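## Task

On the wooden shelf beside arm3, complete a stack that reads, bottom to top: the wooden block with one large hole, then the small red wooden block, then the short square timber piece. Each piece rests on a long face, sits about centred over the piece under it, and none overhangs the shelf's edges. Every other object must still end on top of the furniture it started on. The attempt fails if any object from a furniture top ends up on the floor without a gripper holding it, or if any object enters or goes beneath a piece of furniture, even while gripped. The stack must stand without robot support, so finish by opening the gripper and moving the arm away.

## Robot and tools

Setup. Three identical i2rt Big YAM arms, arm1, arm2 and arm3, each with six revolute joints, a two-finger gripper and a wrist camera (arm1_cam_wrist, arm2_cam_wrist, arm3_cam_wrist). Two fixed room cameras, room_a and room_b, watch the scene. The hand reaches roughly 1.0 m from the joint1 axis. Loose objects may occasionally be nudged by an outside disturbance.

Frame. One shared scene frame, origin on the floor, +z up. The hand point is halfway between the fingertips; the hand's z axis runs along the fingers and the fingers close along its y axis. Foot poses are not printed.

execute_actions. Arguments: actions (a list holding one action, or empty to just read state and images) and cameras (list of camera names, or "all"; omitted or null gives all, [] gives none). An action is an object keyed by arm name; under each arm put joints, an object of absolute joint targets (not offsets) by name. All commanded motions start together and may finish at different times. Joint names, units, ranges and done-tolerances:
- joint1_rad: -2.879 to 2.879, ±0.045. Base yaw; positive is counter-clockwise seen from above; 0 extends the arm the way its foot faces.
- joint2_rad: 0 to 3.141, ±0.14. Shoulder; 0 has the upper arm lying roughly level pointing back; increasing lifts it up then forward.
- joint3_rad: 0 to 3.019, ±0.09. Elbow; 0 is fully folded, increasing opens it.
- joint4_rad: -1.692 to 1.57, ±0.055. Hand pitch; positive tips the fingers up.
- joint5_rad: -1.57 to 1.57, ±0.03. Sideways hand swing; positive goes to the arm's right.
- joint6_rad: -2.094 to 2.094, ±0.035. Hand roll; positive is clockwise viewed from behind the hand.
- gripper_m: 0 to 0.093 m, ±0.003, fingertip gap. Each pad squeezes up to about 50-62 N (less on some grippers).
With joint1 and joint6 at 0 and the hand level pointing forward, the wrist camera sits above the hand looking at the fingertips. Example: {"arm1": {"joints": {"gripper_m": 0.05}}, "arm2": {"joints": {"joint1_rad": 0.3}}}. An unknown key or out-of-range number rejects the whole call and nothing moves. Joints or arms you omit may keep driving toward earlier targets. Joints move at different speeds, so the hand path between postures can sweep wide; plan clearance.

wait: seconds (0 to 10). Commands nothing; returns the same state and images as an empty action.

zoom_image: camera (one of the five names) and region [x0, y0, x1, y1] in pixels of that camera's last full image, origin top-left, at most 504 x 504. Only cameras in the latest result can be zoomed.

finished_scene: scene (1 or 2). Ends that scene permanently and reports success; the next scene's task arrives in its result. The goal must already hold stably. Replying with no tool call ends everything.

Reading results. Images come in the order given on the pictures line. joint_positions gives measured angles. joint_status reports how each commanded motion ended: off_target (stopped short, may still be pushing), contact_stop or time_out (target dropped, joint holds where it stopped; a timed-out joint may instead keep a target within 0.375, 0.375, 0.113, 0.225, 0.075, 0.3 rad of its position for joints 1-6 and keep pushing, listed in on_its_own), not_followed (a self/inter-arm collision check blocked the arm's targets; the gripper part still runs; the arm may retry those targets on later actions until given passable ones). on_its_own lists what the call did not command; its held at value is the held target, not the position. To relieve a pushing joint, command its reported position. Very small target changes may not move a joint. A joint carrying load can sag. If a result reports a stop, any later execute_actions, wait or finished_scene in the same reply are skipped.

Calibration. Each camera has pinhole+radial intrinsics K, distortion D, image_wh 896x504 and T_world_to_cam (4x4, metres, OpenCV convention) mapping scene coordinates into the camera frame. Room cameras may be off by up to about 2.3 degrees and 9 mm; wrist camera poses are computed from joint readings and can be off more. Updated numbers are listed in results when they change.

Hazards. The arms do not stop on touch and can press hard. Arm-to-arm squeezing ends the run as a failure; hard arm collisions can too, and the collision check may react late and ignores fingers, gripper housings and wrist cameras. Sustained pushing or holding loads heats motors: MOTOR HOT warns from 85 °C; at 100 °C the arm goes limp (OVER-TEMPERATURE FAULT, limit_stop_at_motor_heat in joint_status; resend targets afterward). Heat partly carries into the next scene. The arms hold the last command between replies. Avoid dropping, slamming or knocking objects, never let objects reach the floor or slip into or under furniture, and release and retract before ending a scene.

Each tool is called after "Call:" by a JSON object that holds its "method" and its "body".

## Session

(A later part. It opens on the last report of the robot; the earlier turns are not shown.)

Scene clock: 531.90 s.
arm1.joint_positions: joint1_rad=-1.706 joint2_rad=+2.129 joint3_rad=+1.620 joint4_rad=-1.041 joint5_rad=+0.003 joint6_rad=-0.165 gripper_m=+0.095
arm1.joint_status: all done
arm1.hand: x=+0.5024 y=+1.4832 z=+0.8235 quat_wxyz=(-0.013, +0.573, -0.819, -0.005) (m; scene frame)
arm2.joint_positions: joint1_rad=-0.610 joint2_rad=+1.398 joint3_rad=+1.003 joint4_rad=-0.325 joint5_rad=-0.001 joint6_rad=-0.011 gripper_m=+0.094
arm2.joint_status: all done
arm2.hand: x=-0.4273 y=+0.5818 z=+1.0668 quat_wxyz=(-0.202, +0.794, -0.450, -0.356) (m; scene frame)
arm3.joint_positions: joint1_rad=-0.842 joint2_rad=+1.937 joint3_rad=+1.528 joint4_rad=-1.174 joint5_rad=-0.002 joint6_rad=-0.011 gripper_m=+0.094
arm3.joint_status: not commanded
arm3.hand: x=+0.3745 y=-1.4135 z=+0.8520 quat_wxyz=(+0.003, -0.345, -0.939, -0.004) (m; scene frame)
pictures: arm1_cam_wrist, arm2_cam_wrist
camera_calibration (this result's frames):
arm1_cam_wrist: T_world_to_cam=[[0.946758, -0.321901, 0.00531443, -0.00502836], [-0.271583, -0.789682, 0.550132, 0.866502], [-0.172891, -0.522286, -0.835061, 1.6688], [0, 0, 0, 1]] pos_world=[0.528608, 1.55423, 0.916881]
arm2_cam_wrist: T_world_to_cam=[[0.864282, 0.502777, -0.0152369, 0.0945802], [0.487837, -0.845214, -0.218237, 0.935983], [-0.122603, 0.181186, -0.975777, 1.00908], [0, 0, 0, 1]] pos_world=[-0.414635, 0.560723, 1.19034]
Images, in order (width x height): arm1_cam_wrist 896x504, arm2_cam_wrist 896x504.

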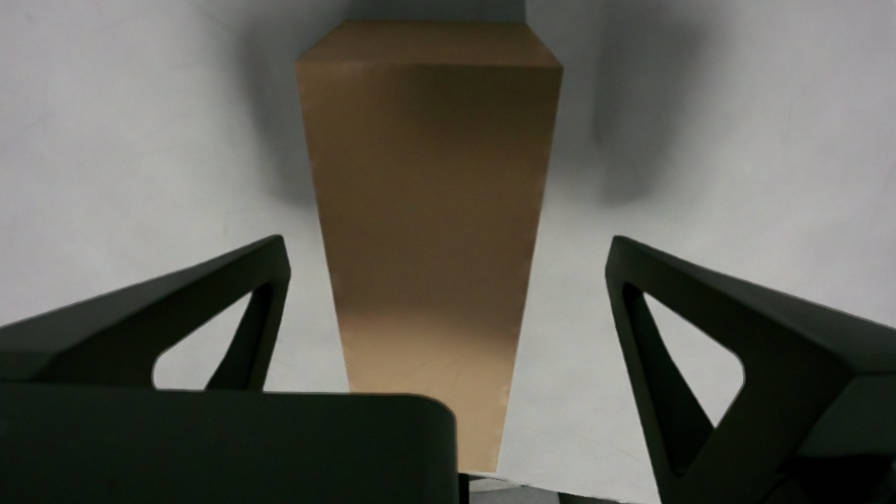

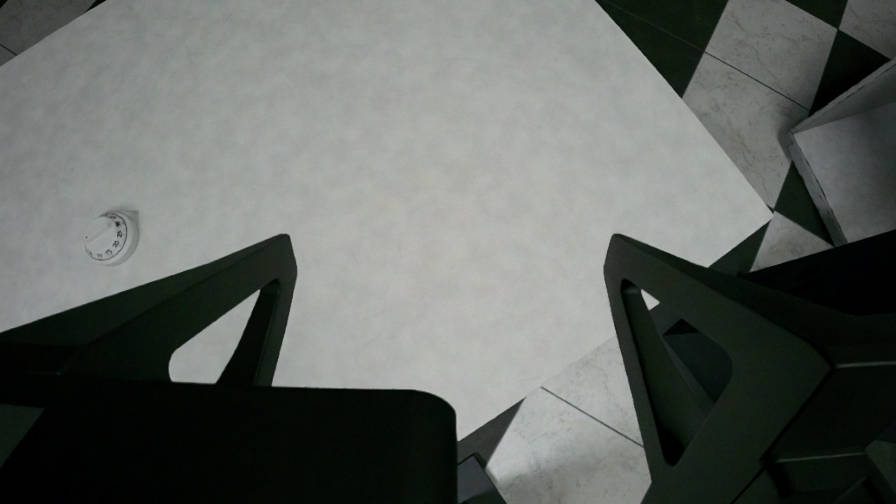

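Call:
{"method": "zoom_image", "body": {"camera": "arm2_cam_wrist", "region": [700, 160, 840, 260]}}

Call:
{"method": "execute_actions", "body": {"actions": [{"arm1": {"joints": {"joint2_rad": 2.17}}, "arm2": {"joints": {"joint1_rad": 0.1}}}], "cameras": ["arm1_cam_wrist", "arm2_cam_wrist"]}}

Region (700, 160, 840, 260) of arm2_cam_wrist's 896x504 image, scaled by 3.600, with more detail than that image has; it fills the top 360 rows of this view, and the rest is white.

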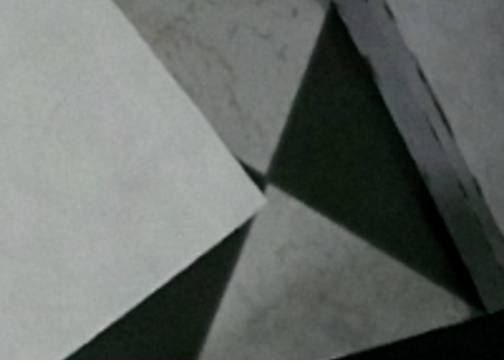

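Scene clock: 546.57 s.
arm1.joint_positions: joint1_rad=-1.706 joint2_rad=+2.144 joint3_rad=+1.620 joint4_rad=-1.041 joint5_rad=+0.003 joint6_rad=-0.165 gripper_m=+0.095
arm1.joint_status: all done
arm1.hand: x=+0.5013 y=+1.4813 z=+0.8146 quat_wxyz=(-0.006, +0.573, -0.819, -0.002) (m; scene frame)
arm2.joint_positions: joint1_rad=+0.103 joint2_rad=+1.398 joint3_rad=+1.003 joint4_rad=-0.325 joint5_rad=-0.001 joint6_rad=-0.011 gripper_m=+0.094
arm2.joint_status: all done
arm2.hand: x=-0.6747 y=+0.2782 z=+1.0702 quat_wxyz=(-0.065, +0.899, -0.145, -0.407) (m; scene frame)
arm3.joint_positions: joint1_rad=-0.842 joint2_rad=+1.937 joint3_rad=+1.528 joint4_rad=-1.174 joint5_rad=-0.002 joint6_rad=-0.011 gripper_m=+0.094
arm3.joint_status: not commanded
arm3.hand: x=+0.3745 y=-1.4135 z=+0.8520 quat_wxyz=(+0.003, -0.345, -0.939, -0.004) (m; scene frame)
pictures: arm1_cam_wrist, arm2_cam_wrist
camera_calibration (this result's frames):
arm1_cam_wrist: T_world_to_cam=[[0.946791, -0.321839, 0.00255004, -0.00242353], [-0.2675, -0.782482, 0.562287, 0.846973], [-0.17897, -0.53305, -0.826938, 1.67258], [0, 0, 0, 1]] pos_world=[0.528201, 1.55353, 0.906882]
arm2_cam_wrist: T_world_to_cam=[[0.325055, 0.945525, -0.0179129, -0.0230587], [0.920339, -0.32064, -0.223978, 0.952866], [-0.217521, 0.0563193, -0.97443, 1.00623], [0, 0, 0, 1]] pos_world=[-0.650588, 0.270659, 1.19351]
Images, in order (width x height): arm1_cam_wrist 896x504, arm2_cam_wrist 896x504.

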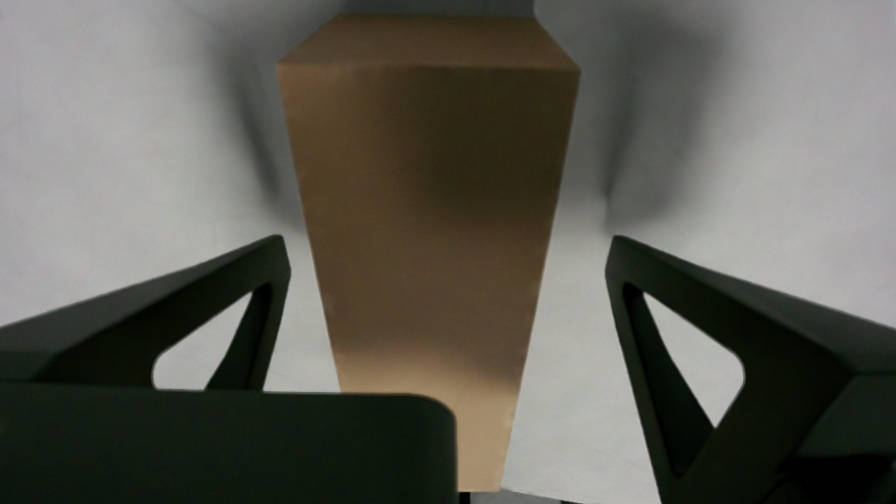

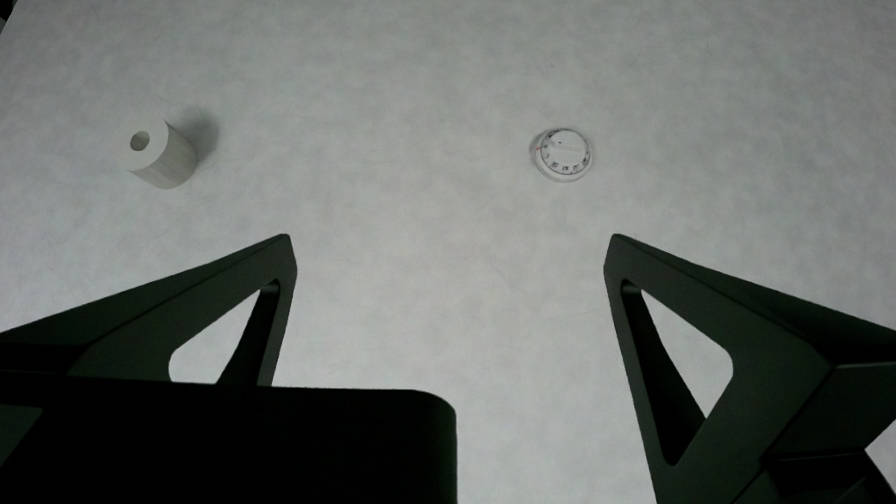

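Call:
{"method": "execute_actions", "body": {"actions": [{"arm1": {"joints": {"gripper_m": 0.035}}, "arm3": {"joints": {"joint2_rad": 1.6, "joint3_rad": 1.55, "joint4_rad": -1.45}}}], "cameras": ["arm1_cam_wrist"]}}

Scene clock: 589.03 s.
arm1.joint_positions: joint1_rad=-1.706 joint2_rad=+2.144 joint3_rad=+1.620 joint4_rad=-1.040 joint5_rad=+0.002 joint6_rad=-0.165 gripper_m=+0.046
arm1.joint_status: gripper_m off_target (ended at +0.046, target +0.035)
arm1.hand: x=+0.5010 y=+1.4815 z=+0.8146 quat_wxyz=(-0.006, +0.574, -0.819, -0.002) (m; scene frame)
arm2.joint_positions: joint1_rad=+0.103 joint2_rad=+1.398 joint3_rad=+1.003 joint4_rad=-0.325 joint5_rad=-0.001 joint6_rad=-0.011 gripper_m=+0.094
arm2.joint_status: not commanded
arm2.hand: x=-0.6747 y=+0.2782 z=+1.0702 quat_wxyz=(-0.065, +0.899, -0.145, -0.407) (m; scene frame)
arm3.joint_positions: joint1_rad=-0.842 joint2_rad=+1.611 joint3_rad=+1.528 joint4_rad=-1.439 joint5_rad=-0.002 joint6_rad=-0.011 gripper_m=+0.094
arm3.joint_status: all done
arm3.hand: x=+0.3203 y=-1.3669 z=+1.0185 quat_wxyz=(-0.026, -0.345, -0.938, +0.007) (m; scene frame)
pictures: arm1_cam_wrist
camera_calibration (this result's frames):
arm1_cam_wrist: T_world_to_cam=[[0.947163, -0.320748, 0.00188351, -0.00334092], [-0.266335, -0.783183, 0.561863, 0.847906], [-0.178741, -0.532677, -0.827228, 1.67224], [0, 0, 0, 1]] pos_world=[0.527889, 1.55376, 0.906921]
Images, in order (width x height): arm1_cam_wrist 896x504.

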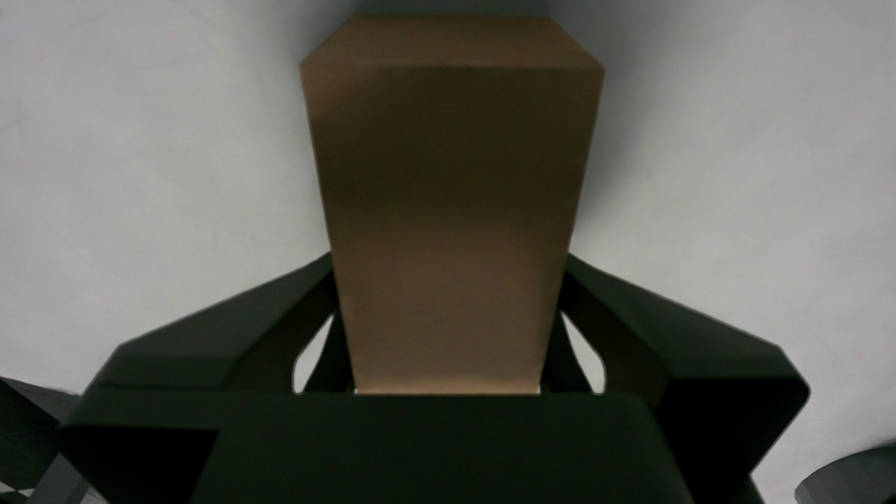

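Call:
{"method": "execute_actions", "body": {"actions": [{"arm1": {"joints": {"joint2_rad": 1.95, "joint3_rad": 1.79, "joint4_rad": -1.02}}}], "cameras": ["arm1_cam_wrist", "room_b"]}}

Scene clock: 631.40 s.
arm1.joint_positions: joint1_rad=-1.706 joint2_rad=+1.938 joint3_rad=+1.758 joint4_rad=-1.037 joint5_rad=+0.002 joint6_rad=-0.165 gripper_m=+0.046
arm1.joint_status: all done
arm1.hand: x=+0.5328 y=+1.5374 z=+1.0008 quat_wxyz=(-0.162, +0.564, -0.806, -0.077) (m; scene frame)
arm2.joint_positions: joint1_rad=+0.103 joint2_rad=+1.398 joint3_rad=+1.003 joint4_rad=-0.325 joint5_rad=-0.001 joint6_rad=-0.011 gripper_m=+0.094
arm2.joint_status: not commanded
arm2.hand: x=-0.6747 y=+0.2782 z=+1.0702 quat_wxyz=(-0.065, +0.899, -0.145, -0.407) (m; scene frame)
arm3.joint_positions: joint1_rad=-0.842 joint2_rad=+1.611 joint3_rad=+1.528 joint4_rad=-1.439 joint5_rad=-0.002 joint6_rad=-0.011 gripper_m=+0.094
arm3.joint_status: not commanded
arm3.hand: x=+0.3203 y=-1.3669 z=+1.0185 quat_wxyz=(-0.026, -0.345, -0.938, +0.007) (m; scene frame)
pictures: arm1_cam_wrist, room_b
camera_calibration (this result's frames):
arm1_cam_wrist: T_world_to_cam=[[0.941285, -0.331255, 0.0652075, -0.0599104], [-0.336741, -0.90731, 0.251782, 1.33415], [-0.0242405, -0.258957, -0.965585, 1.497], [0, 0, 0, 1]] pos_world=[0.541943, 1.5783, 1.11347]
Images, in order (width x height): arm1_cam_wrist 896x504, room_b 896x504.

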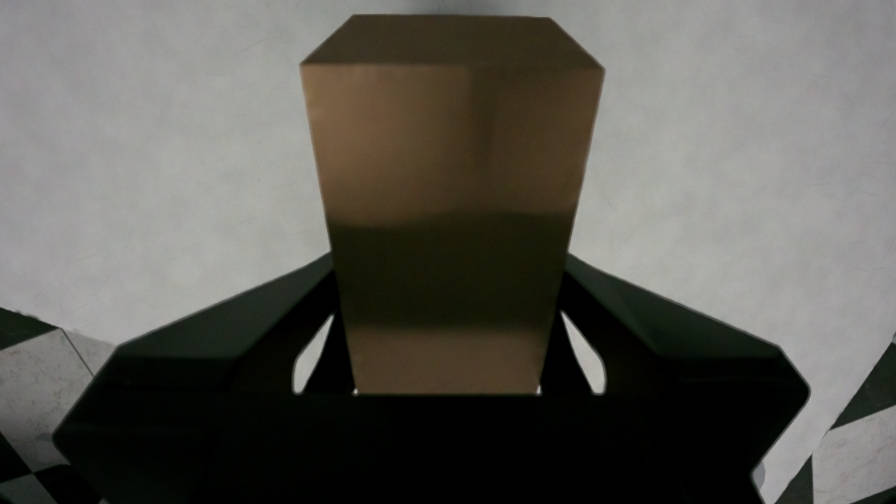

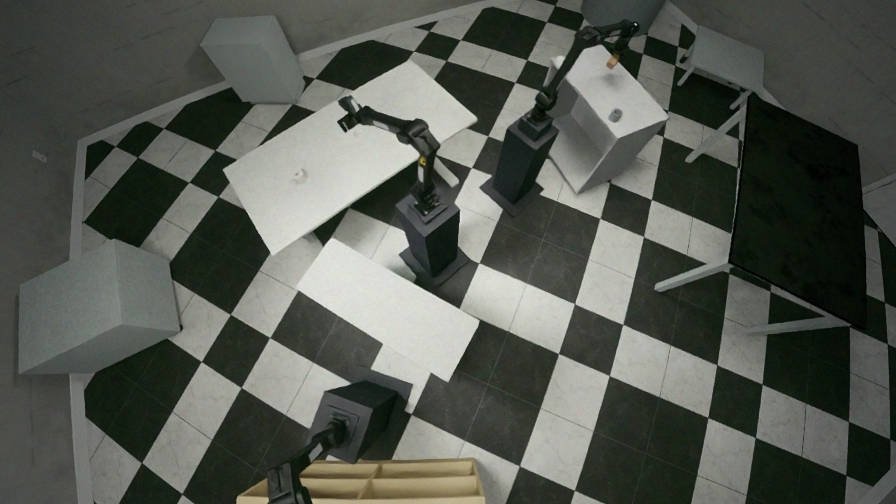

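Call:
{"method": "execute_actions", "body": {"actions": [{"arm1": {"joints": {"joint1_rad": 0.712}}, "arm2": {"joints": {"joint2_rad": 2.15, "joint3_rad": 1.95, "joint4_rad": -1.05, "joint6_rad": -1.64}}, "arm3": {"joints": {"joint1_rad": 0.55, "joint2_rad": 1.28, "joint3_rad": 1.13, "joint4_rad": -0.67}}}], "cameras": ["arm1_cam_wrist", "arm3_cam_wrist", "room_b"]}}

Scene clock: 665.03 s.
arm1.joint_positions: joint1_rad=+0.715 joint2_rad=+1.955 joint3_rad=+1.758 joint4_rad=-1.026 joint5_rad=-0.001 joint6_rad=-0.167 gripper_m=+0.046
arm1.joint_status: all done
arm1.hand: x=-0.4503 y=+0.7188 z=+0.9827 quat_wxyz=(+0.012, +0.954, +0.245, -0.170) (m; scene frame)
arm2.joint_positions: joint1_rad=+0.103 joint2_rad=+2.161 joint3_rad=+1.903 joint4_rad=-1.042 joint5_rad=-0.001 joint6_rad=-1.627 gripper_m=+0.094
arm2.joint_status: all done
arm2.hand: x=-0.8293 y=+0.3294 z=+0.9368 quat_wxyz=(-0.109, +0.789, +0.599, -0.079) (m; scene frame)
arm3.joint_positions: joint1_rad=+0.551 joint2_rad=+1.291 joint3_rad=+1.127 joint4_rad=-0.692 joint5_rad=-0.001 joint6_rad=-0.010 gripper_m=+0.094
arm3.joint_status: all done
arm3.hand: x=+0.3503 y=-0.7144 z=+1.0536 quat_wxyz=(-0.332, +0.316, -0.881, -0.113) (m; scene frame)
pictures: arm1_cam_wrist, arm3_cam_wrist, room_b
camera_calibration (this result's frames):
arm1_cam_wrist: T_world_to_cam=[[-0.491505, 0.868429, 0.0652285, -0.912096], [0.846771, 0.459059, 0.268783, -0.200981], [0.203475, 0.187342, -0.96099, 1.02094], [0, 0, 0, 1]] pos_world=[-0.485851, 0.693087, 1.09463]
arm3_cam_wrist: T_world_to_cam=[[0.6443, -0.764732, 0.00795216, -0.782496], [-0.761914, -0.642755, -0.0797027, -0.105831], [0.0660624, 0.0452936, -0.996787, 1.18807], [0, 0, 0, 1]] pos_world=[0.345041, -0.720235, 1.18204]
Images, in order (width x height): arm1_cam_wrist 896x504, arm3_cam_wrist 896x504, room_b 896x504.

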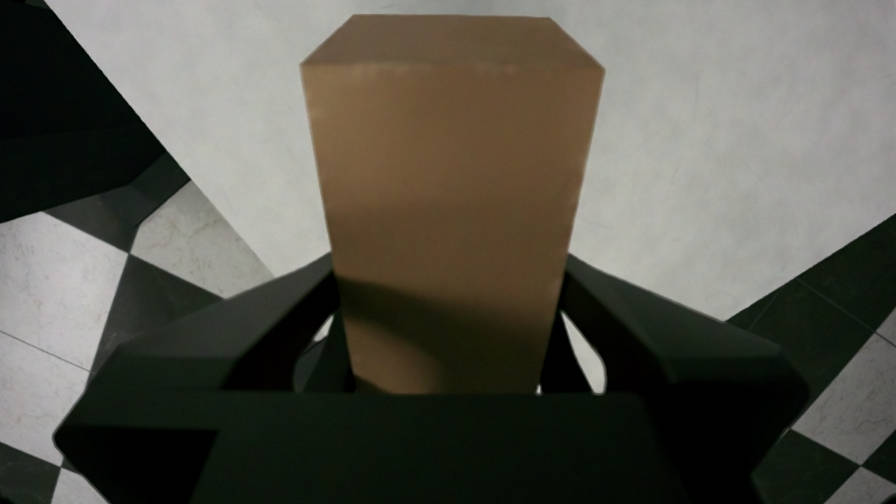

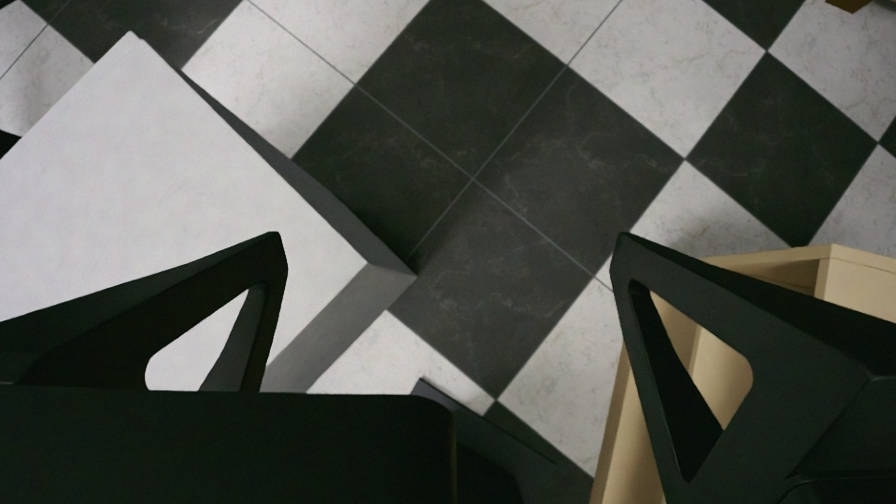

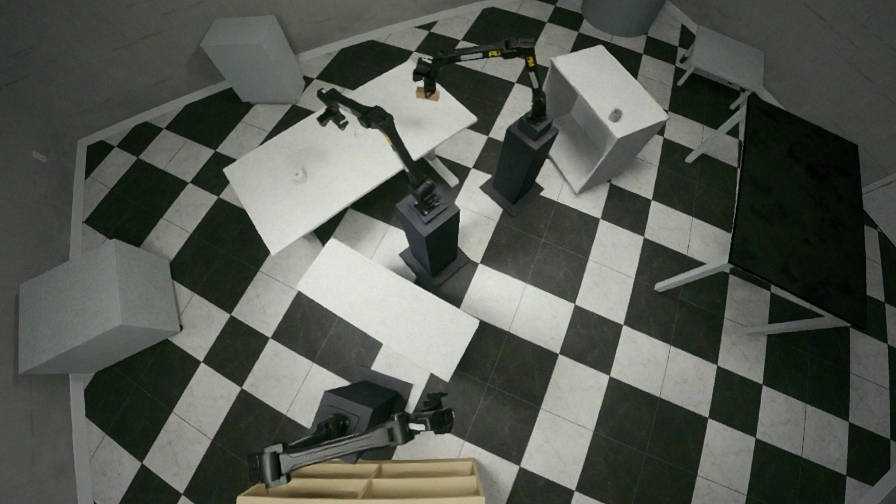

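Call:
{"method": "zoom_image", "body": {"camera": "arm3_cam_wrist", "region": [90, 10, 450, 330]}}

Call:
{"method": "execute_actions", "body": {"actions": [{"arm1": {"joints": {"joint2_rad": 2.305}}, "arm3": {"joints": {"joint1_rad": 1.05}}}], "cameras": ["arm1_cam_wrist", "arm3_cam_wrist", "room_b"]}}

Region (90, 10, 450, 330) of arm3_cam_wrist's 896x504 image, scaled by 1.400, with more detail than that image has.

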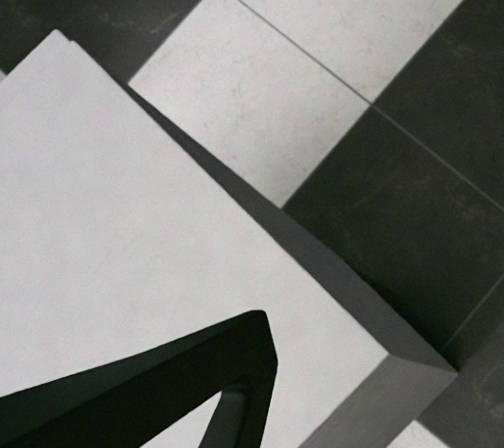

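Scene clock: 677.07 s.
arm1.joint_positions: joint1_rad=+0.715 joint2_rad=+2.316 joint3_rad=+1.767 joint4_rad=-1.028 joint5_rad=+0.000 joint6_rad=-0.167 gripper_m=+0.046
arm1.joint_status: all done
arm1.hand: x=-0.4191 y=+0.7311 z=+0.7502 quat_wxyz=(-0.003, +0.969, +0.249, +0.006) (m; scene frame)
arm2.joint_positions: joint1_rad=+0.103 joint2_rad=+2.161 joint3_rad=+1.903 joint4_rad=-1.042 joint5_rad=-0.001 joint6_rad=-1.627 gripper_m=+0.094
arm2.joint_status: not commanded
arm2.hand: x=-0.8293 y=+0.3294 z=+0.9368 quat_wxyz=(-0.109, +0.789, +0.599, -0.079) (m; scene frame)
arm3.joint_positions: joint1_rad=+1.057 joint2_rad=+1.291 joint3_rad=+1.127 joint4_rad=-0.692 joint5_rad=+0.000 joint6_rad=-0.010 gripper_m=+0.094
arm3.joint_status: all done
arm3.hand: x=+0.1417 y=-0.5588 z=+1.0523 quat_wxyz=(-0.293, +0.527, -0.774, -0.192) (m; scene frame)
pictures: arm1_cam_wrist, arm3_cam_wrist, room_b
camera_calibration (this result's frames):
arm1_cam_wrist: T_world_to_cam=[[-0.500918, 0.865494, 0.000385648, -0.845407], [0.70383, 0.407093, 0.58215, -0.427467], [0.503691, 0.291881, -0.813081, 0.727321], [0, 0, 0, 1]] pos_world=[-0.488961, 0.693422, 0.840547]
arm3_cam_wrist: T_world_to_cam=[[0.933927, -0.357348, 0.00912323, -0.343704], [-0.355641, -0.931434, -0.0771369, -0.386427], [0.0360624, 0.0687956, -0.996979, 1.21107], [0, 0, 0, 1]] pos_world=[0.139891, -0.56607, 1.18074]
Images, in order (width x height): arm1_cam_wrist 896x504, arm3_cam_wrist 896x504, room_b 896x504.

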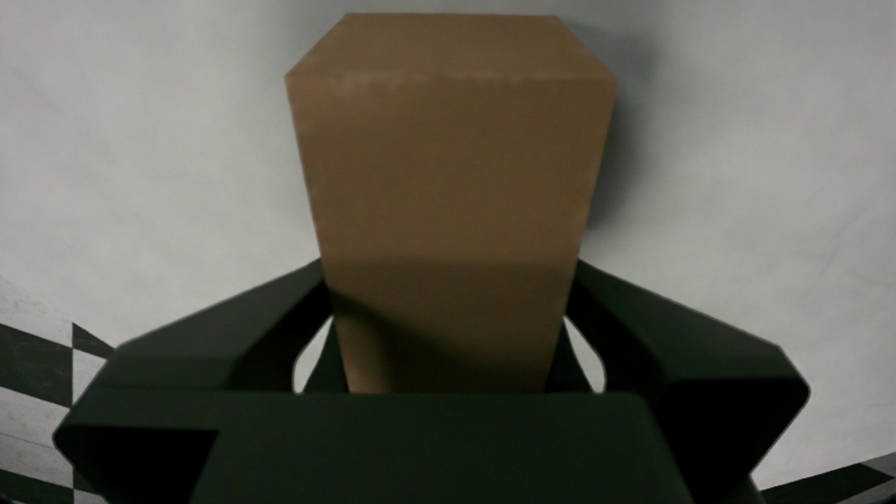

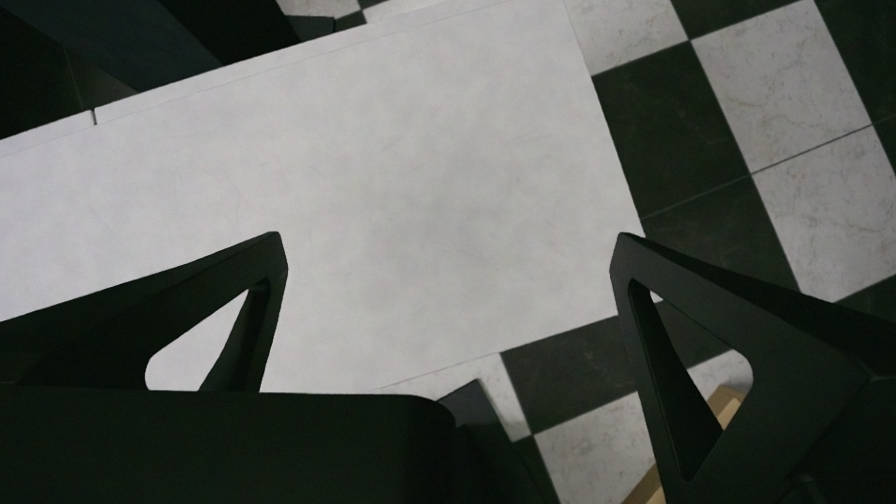

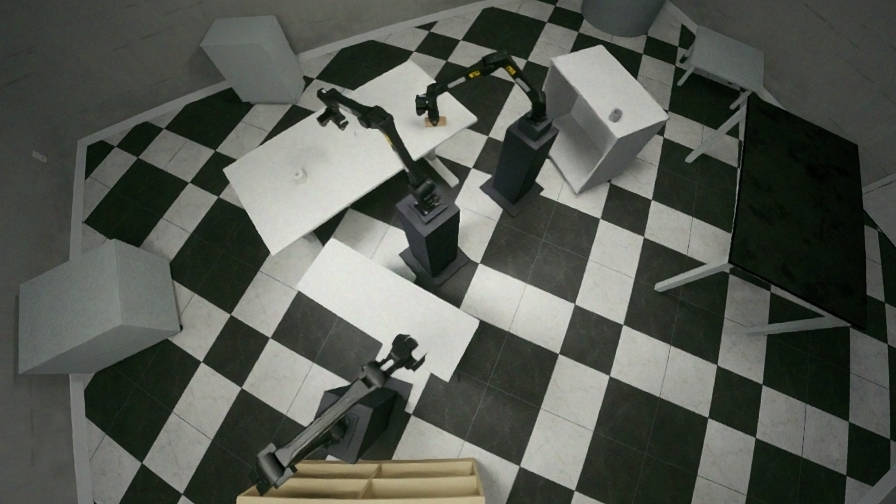

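Call:
{"method": "execute_actions", "body": {"actions": [{"arm1": {"joints": {"gripper_m": 0.09, "joint2_rad": 2.316, "joint3_rad": 1.767}}, "arm3": {"joints": {"joint1_rad": 1.5}}}], "cameras": ["arm1_cam_wrist", "arm3_cam_wrist"]}}

Scene clock: 693.17 s.
arm1.joint_positions: joint1_rad=+0.715 joint2_rad=+2.316 joint3_rad=+1.767 joint4_rad=-1.028 joint5_rad=+0.000 joint6_rad=-0.167 gripper_m=+0.090
arm1.joint_status: all done
arm1.hand: x=-0.4191 y=+0.7311 z=+0.7502 quat_wxyz=(-0.003, +0.969, +0.249, +0.006) (m; scene frame)
arm2.joint_positions: joint1_rad=+0.103 joint2_rad=+2.161 joint3_rad=+1.903 joint4_rad=-1.042 joint5_rad=-0.001 joint6_rad=-1.627 gripper_m=+0.094
arm2.joint_status: not commanded
arm2.hand: x=-0.8293 y=+0.3294 z=+0.9368 quat_wxyz=(-0.109, +0.789, +0.599, -0.079) (m; scene frame)
arm3.joint_positions: joint1_rad=+1.509 joint2_rad=+1.291 joint3_rad=+1.127 joint4_rad=-0.692 joint5_rad=+0.000 joint6_rad=-0.009 gripper_m=+0.094
arm3.joint_status: all done
arm3.hand: x=-0.0887 y=-0.5211 z=+1.0510 quat_wxyz=(-0.241, +0.688, -0.637, -0.252) (m; scene frame)
pictures: arm1_cam_wrist, arm3_cam_wrist
camera_calibration (this result's frames):
arm1_cam_wrist: T_world_to_cam=[[-0.500918, 0.865494, 0.000385648, -0.845407], [0.70383, 0.407093, 0.58215, -0.427467], [0.503691, 0.291881, -0.813081, 0.727321], [0, 0, 0, 1]] pos_world=[-0.488961, 0.693422, 0.840547]
arm3_cam_wrist: T_world_to_cam=[[0.996207, 0.0866019, 0.00851606, 0.122505], [0.0869969, -0.993401, -0.0747418, -0.428913], [0.00198708, 0.0751992, -0.997167, 1.21605], [0, 0, 0, 1]] pos_world=[-0.087143, -0.528137, 1.1795]
Images, in order (width x height): arm1_cam_wrist 896x504, arm3_cam_wrist 896x504.

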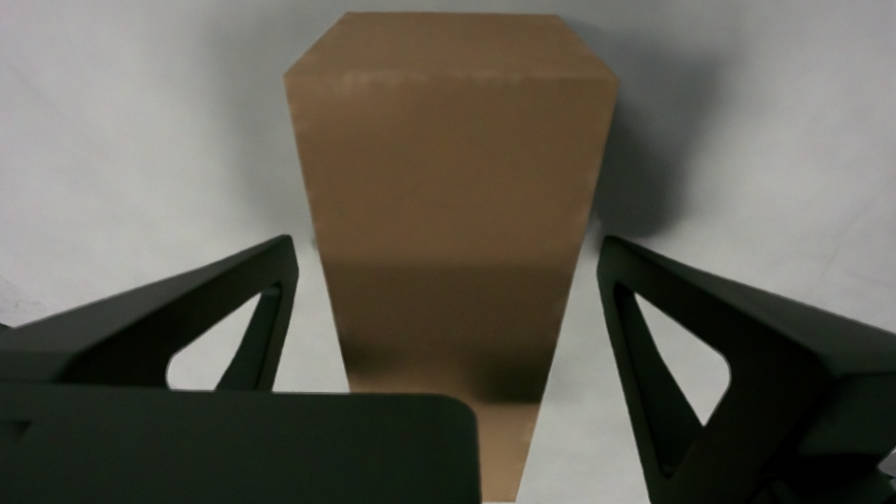

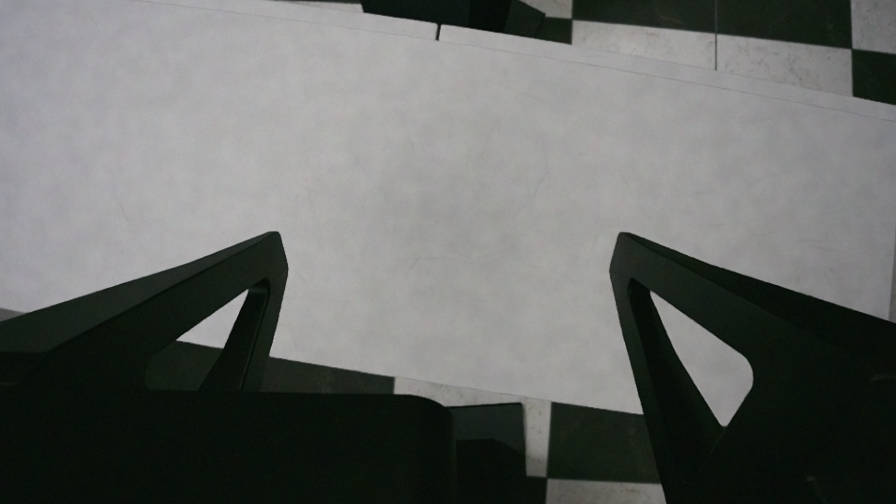

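Call:
{"method": "zoom_image", "body": {"camera": "arm3_cam_wrist", "region": [380, 0, 500, 80]}}

Call:
{"method": "execute_actions", "body": {"actions": [{"arm1": {"joints": {"joint2_rad": 0.7}}}], "cameras": ["room_b", "arm2_cam_wrist"]}}

Region (380, 0, 500, 80) of arm3_cam_wrist's 896x504 image, scaled by 4.200, with more detail than that image has.

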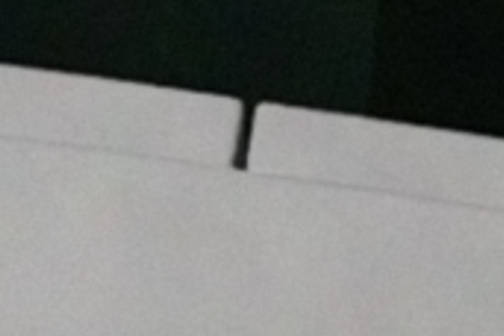

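Scene clock: 758.23 s.
arm1.joint_positions: joint1_rad=+0.715 joint2_rad=+0.688 joint3_rad=+1.771 joint4_rad=-1.027 joint5_rad=+0.000 joint6_rad=-0.167 gripper_m=+0.090
arm1.joint_status: all done
arm1.hand: x=+0.0086 y=+0.8756 z=+1.6092 quat_wxyz=(+0.059, +0.667, +0.173, -0.723) (m; scene frame)
arm2.joint_positions: joint1_rad=+0.103 joint2_rad=+2.161 joint3_rad=+1.903 joint4_rad=-1.042 joint5_rad=-0.001 joint6_rad=-1.627 gripper_m=+0.094
arm2.joint_status: not commanded
arm2.hand: x=-0.8293 y=+0.3294 z=+0.9368 quat_wxyz=(-0.109, +0.789, +0.599, -0.079) (m; scene frame)
arm3.joint_positions: joint1_rad=+1.509 joint2_rad=+1.291 joint3_rad=+1.127 joint4_rad=-0.692 joint5_rad=+0.000 joint6_rad=-0.009 gripper_m=+0.094
arm3.joint_status: not commanded
arm3.hand: x=-0.0887 y=-0.5211 z=+1.0510 quat_wxyz=(-0.241, +0.688, -0.637, -0.252) (m; scene frame)
pictures: arm2_cam_wrist, room_b
camera_calibration (this result's frames):
arm2_cam_wrist: T_world_to_cam=[[-0.923385, 0.277525, 0.265216, -1.10408], [0.381965, 0.733077, 0.562761, -0.448896], [-0.0382433, 0.620949, -0.782918, 0.623089], [0, 0, 0, 1]] pos_world=[-0.824201, 0.24858, 1.03327]
Images, in order (width x height): arm2_cam_wrist 896x504, room_b 896x504.

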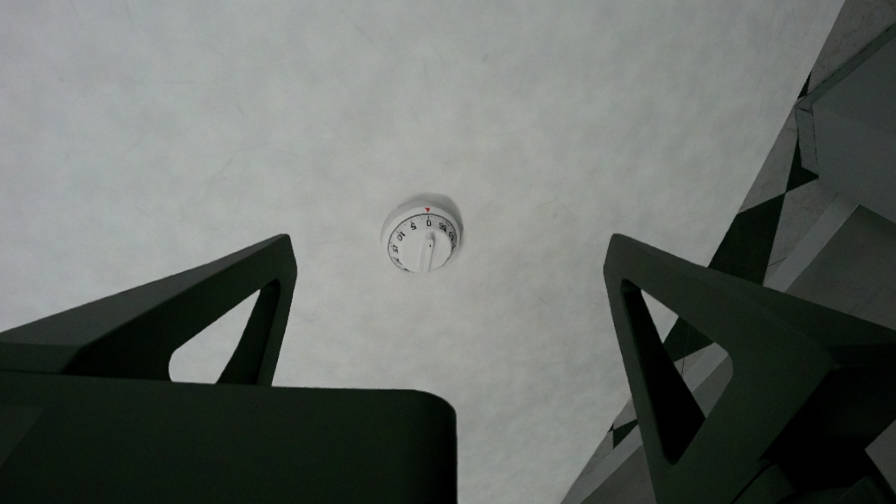

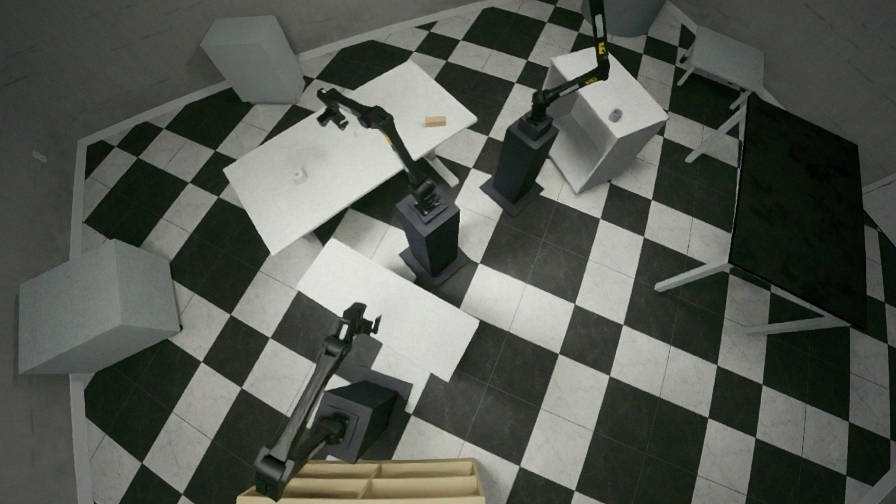

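Call:
{"method": "execute_actions", "body": {"actions": []}}

Scene clock: 785.70 s.
arm1.joint_positions: joint1_rad=+0.715 joint2_rad=+0.688 joint3_rad=+1.771 joint4_rad=-1.027 joint5_rad=+0.000 joint6_rad=-0.167 gripper_m=+0.090
arm1.joint_status: all done
arm1.hand: x=+0.0086 y=+0.8756 z=+1.6092 quat_wxyz=(+0.059, +0.667, +0.173, -0.723) (m; scene frame)
arm2.joint_positions: joint1_rad=+0.103 joint2_rad=+2.161 joint3_rad=+1.903 joint4_rad=-1.042 joint5_rad=-0.001 joint6_rad=-1.627 gripper_m=+0.094
arm2.joint_status: not commanded
arm2.hand: x=-0.8293 y=+0.3294 z=+0.9368 quat_wxyz=(-0.109, +0.789, +0.599, -0.079) (m; scene frame)
arm3.joint_positions: joint1_rad=+1.509 joint2_rad=+1.291 joint3_rad=+1.127 joint4_rad=-0.692 joint5_rad=+0.000 joint6_rad=-0.009 gripper_m=+0.094
arm3.joint_status: not commanded
arm3.hand: x=-0.0887 y=-0.5211 z=+1.0510 quat_wxyz=(-0.241, +0.688, -0.637, -0.252) (m; scene frame)
pictures: arm1_cam_wrist, arm2_cam_wrist, arm3_cam_wrist, room_a, room_b
camera_calibration (this result's frames):
arm1_cam_wrist: T_world_to_cam=[[-0.316175, 0.928876, 0.192932, -1.12352], [0.448041, 0.325455, -0.832669, 1.06298], [-0.836237, -0.176827, -0.519075, 1.117], [0, 0, 0, 1]] pos_world=[0.102589, 0.895174, 1.68168]
arm2_cam_wrist: T_world_to_cam=[[-0.923385, 0.277525, 0.265216, -1.10408], [0.381965, 0.733077, 0.562761, -0.448896], [-0.0382433, 0.620949, -0.782918, 0.623089], [0, 0, 0, 1]] pos_world=[-0.824201, 0.24858, 1.03327]
arm3_cam_wrist: T_world_to_cam=[[0.996207, 0.0866019, 0.00851606, 0.122505], [0.0869969, -0.993401, -0.0747418, -0.428913], [0.00198708, 0.0751992, -0.997167, 1.21605], [0, 0, 0, 1]] pos_world=[-0.087143, -0.528137, 1.1795]
Images, in order (width x height): arm1_cam_wrist 896x504, arm2_cam_wrist 896x504, arm3_cam_wrist 896x504, room_a 896x504, room_b 896x504.

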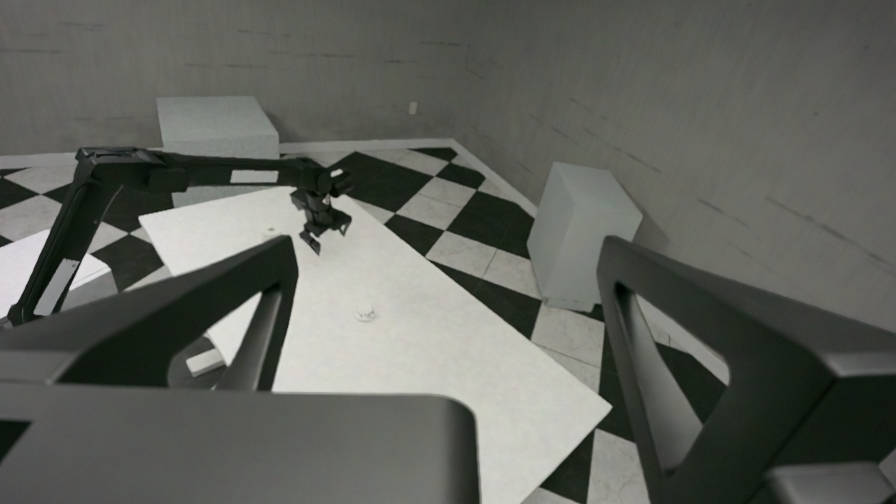

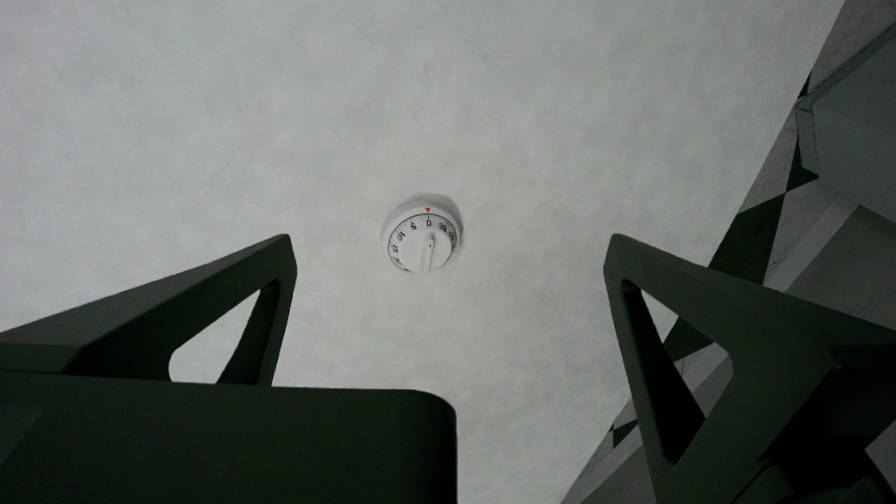

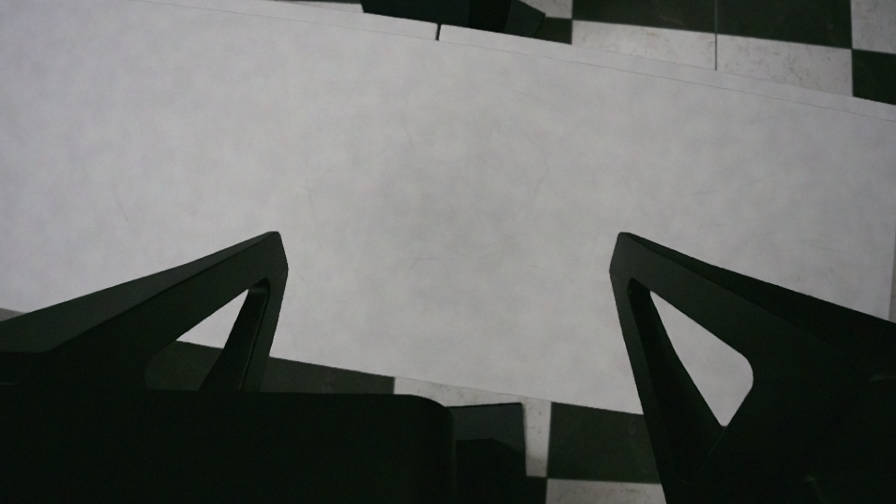

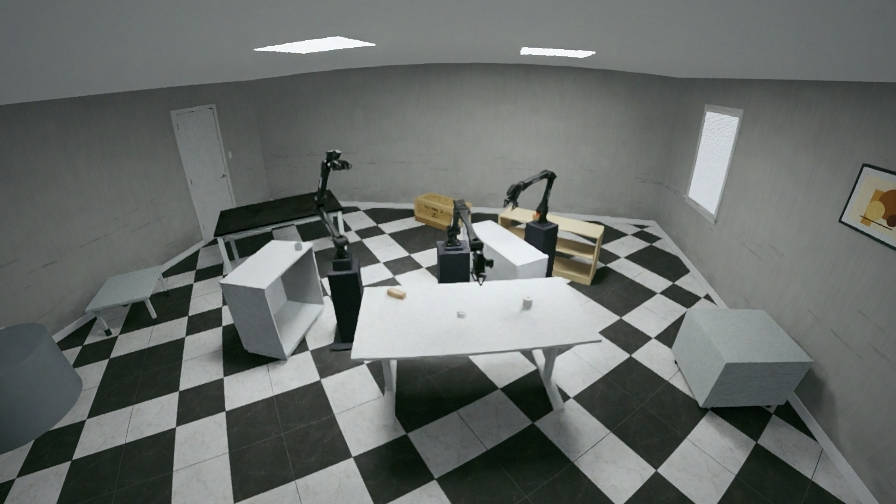

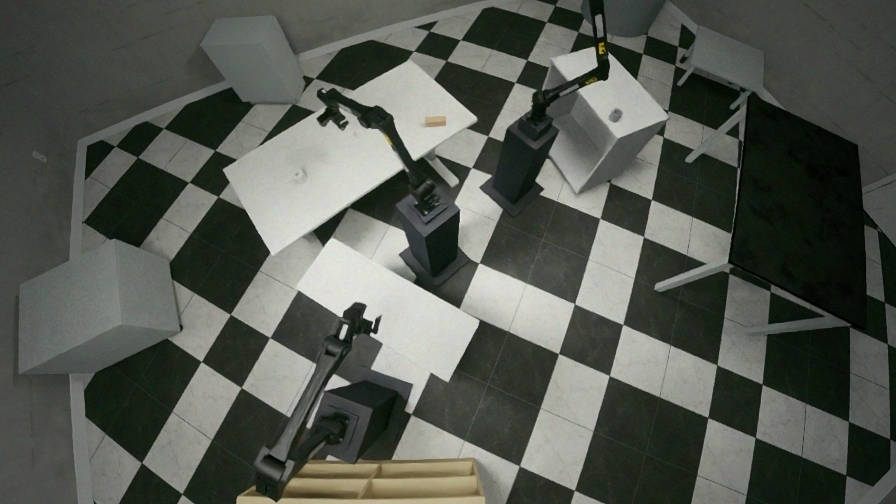

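Call:
{"method": "execute_actions", "body": {"actions": [{"arm2":{"joints":{"joint1_rad":-0.731,"joint2_rad":2.24,"joint3_rad":1.95,"joint4_rad":-1.065,"joint6_rad":-1.65,"gripper_m":0.09}},"arm3":{"joints":{"joint1_rad":0.3}}}], "cameras": ["arm2_cam_wrist","room_b"]}}

Scene clock: 816.40 s.
arm1.joint_positions: joint1_rad=+0.715 joint2_rad=+0.688 joint3_rad=+1.771 joint4_rad=-1.027 joint5_rad=+0.000 joint6_rad=-0.167 gripper_m=+0.090
arm1.joint_status: not commanded
arm1.hand: x=+0.0086 y=+0.8756 z=+1.6092 quat_wxyz=(+0.059, +0.667, +0.173, -0.723) (m; scene frame)
arm2.joint_positions: joint1_rad=-0.723 joint2_rad=+2.252 joint3_rad=+1.911 joint4_rad=-1.056 joint5_rad=+0.001 joint6_rad=-1.637 gripper_m=+0.090
arm2.joint_status: all done
arm2.hand: x=-0.4341 y=+0.7501 z=+0.8717 quat_wxyz=(-0.082, +0.967, +0.239, -0.017) (m; scene frame)
arm3.joint_positions: joint1_rad=+0.299 joint2_rad=+1.291 joint3_rad=+1.127 joint4_rad=-0.688 joint5_rad=+0.000 joint6_rad=-0.009 gripper_m=+0.094
arm3.joint_status: all done
arm3.hand: x=+0.4195 y=-0.8258 z=+1.0547 quat_wxyz=(-0.346, +0.202, -0.913, -0.071) (m; scene frame)
pictures: arm2_cam_wrist, room_b
camera_calibration (this result's frames):
arm2_cam_wrist: T_world_to_cam=[[-0.441423, 0.882038, 0.164785, -0.995371], [0.76778, 0.276237, 0.578107, -0.374855], [0.464393, 0.381708, -0.799149, 0.737757], [0, 0, 0, 1]] pos_world=[-0.494182, 0.699897, 0.970306]
Images, in order (width x height): arm2_cam_wrist 896x504, room_b 896x504.

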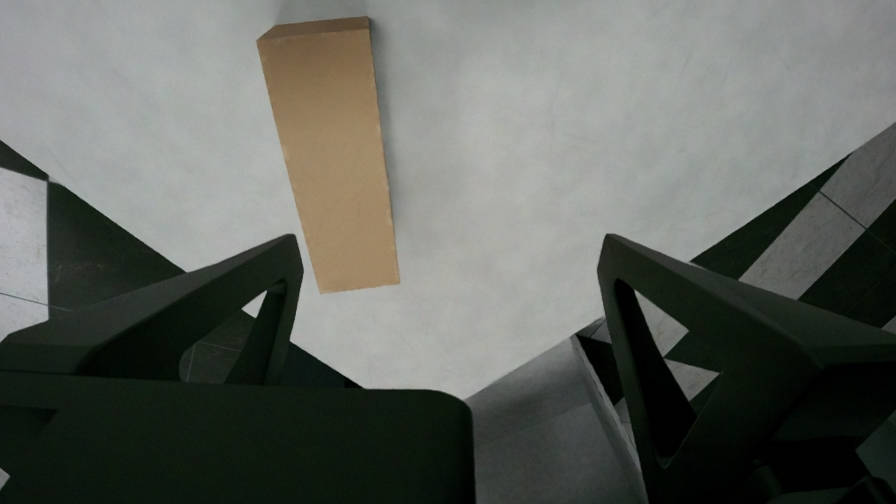

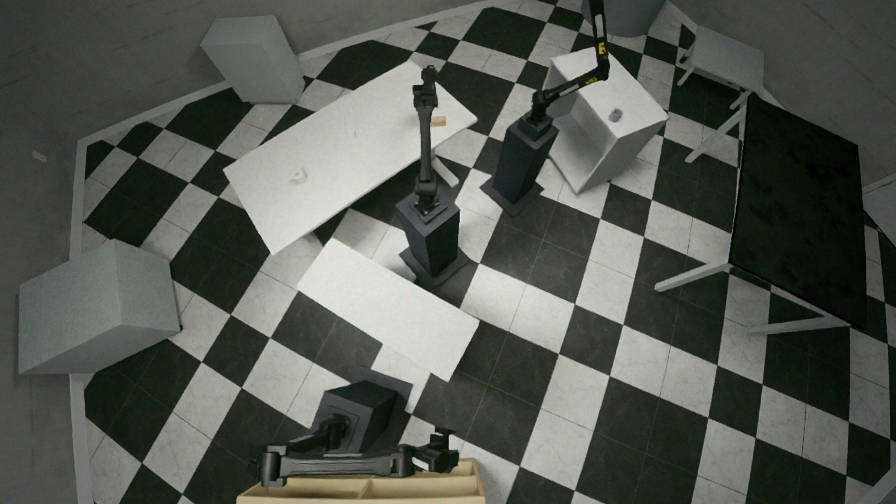

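Call:
{"method": "zoom_image", "body": {"camera": "arm2_cam_wrist", "region": [220, 0, 460, 310]}}

Region (220, 0, 460, 310) of arm2_cam_wrist's 896x504 image, scaled by 1.626, with more detail than that image has; it fills the left 390 columns of this view, and the rest is white.

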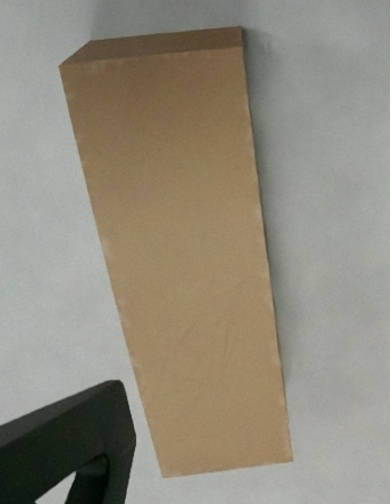

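Call:
{"method": "execute_actions", "body": {"actions": [{"arm2":{"joints":{"joint1_rad":-0.757,"joint2_rad":2.29,"joint3_rad":1.86,"joint4_rad":-1.0,"joint6_rad":-1.70}}}], "cameras": ["arm2_cam_wrist"]}}

Scene clock: 859.33 s.
arm1.joint_positions: joint1_rad=+0.715 joint2_rad=+0.688 joint3_rad=+1.771 joint4_rad=-1.027 joint5_rad=+0.000 joint6_rad=-0.167 gripper_m=+0.090
arm1.joint_status: not commanded
arm1.hand: x=+0.0086 y=+0.8756 z=+1.6092 quat_wxyz=(+0.059, +0.667, +0.173, -0.723) (m; scene frame)
arm2.joint_positions: joint1_rad=-0.755 joint2_rad=+2.288 joint3_rad=+1.861 joint4_rad=-1.011 joint5_rad=+0.001 joint6_rad=-1.687 gripper_m=+0.090
arm2.joint_status: all done
arm2.hand: x=-0.4078 y=+0.7464 z=+0.8286 quat_wxyz=(-0.062, +0.967, +0.248, -0.011) (m; scene frame)
arm3.joint_positions: joint1_rad=+0.299 joint2_rad=+1.291 joint3_rad=+1.127 joint4_rad=-0.688 joint5_rad=+0.000 joint6_rad=-0.009 gripper_m=+0.094
arm3.joint_status: not commanded
arm3.hand: x=+0.4195 y=-0.8258 z=+1.0547 quat_wxyz=(-0.346, +0.202, -0.913, -0.071) (m; scene frame)
pictures: arm2_cam_wrist
camera_calibration (this result's frames):
arm2_cam_wrist: T_world_to_cam=[[-0.45995, 0.87929, 0.123675, -0.944832], [0.749339, 0.309644, 0.58533, -0.407547], [0.47638, 0.361897, -0.801307, 0.714019], [0, 0, 0, 1]] pos_world=[-0.469328, 0.698575, 0.92755]
Images, in order (width x height): arm2_cam_wrist 896x504.

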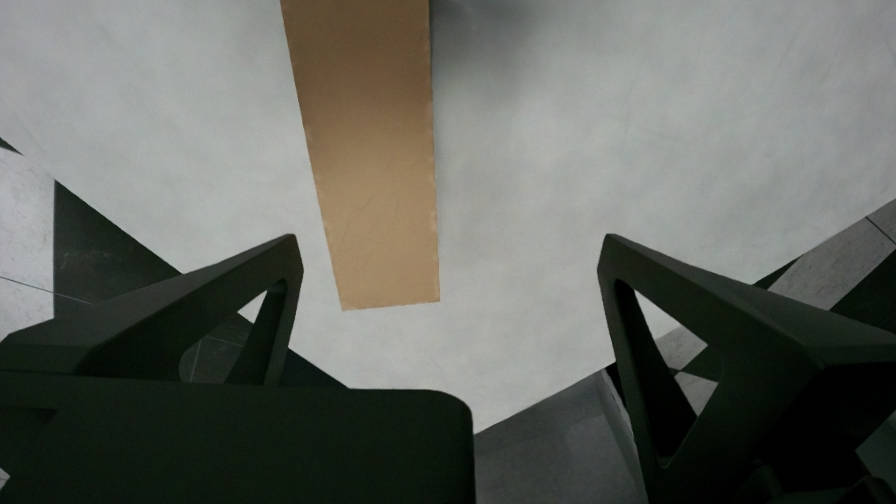

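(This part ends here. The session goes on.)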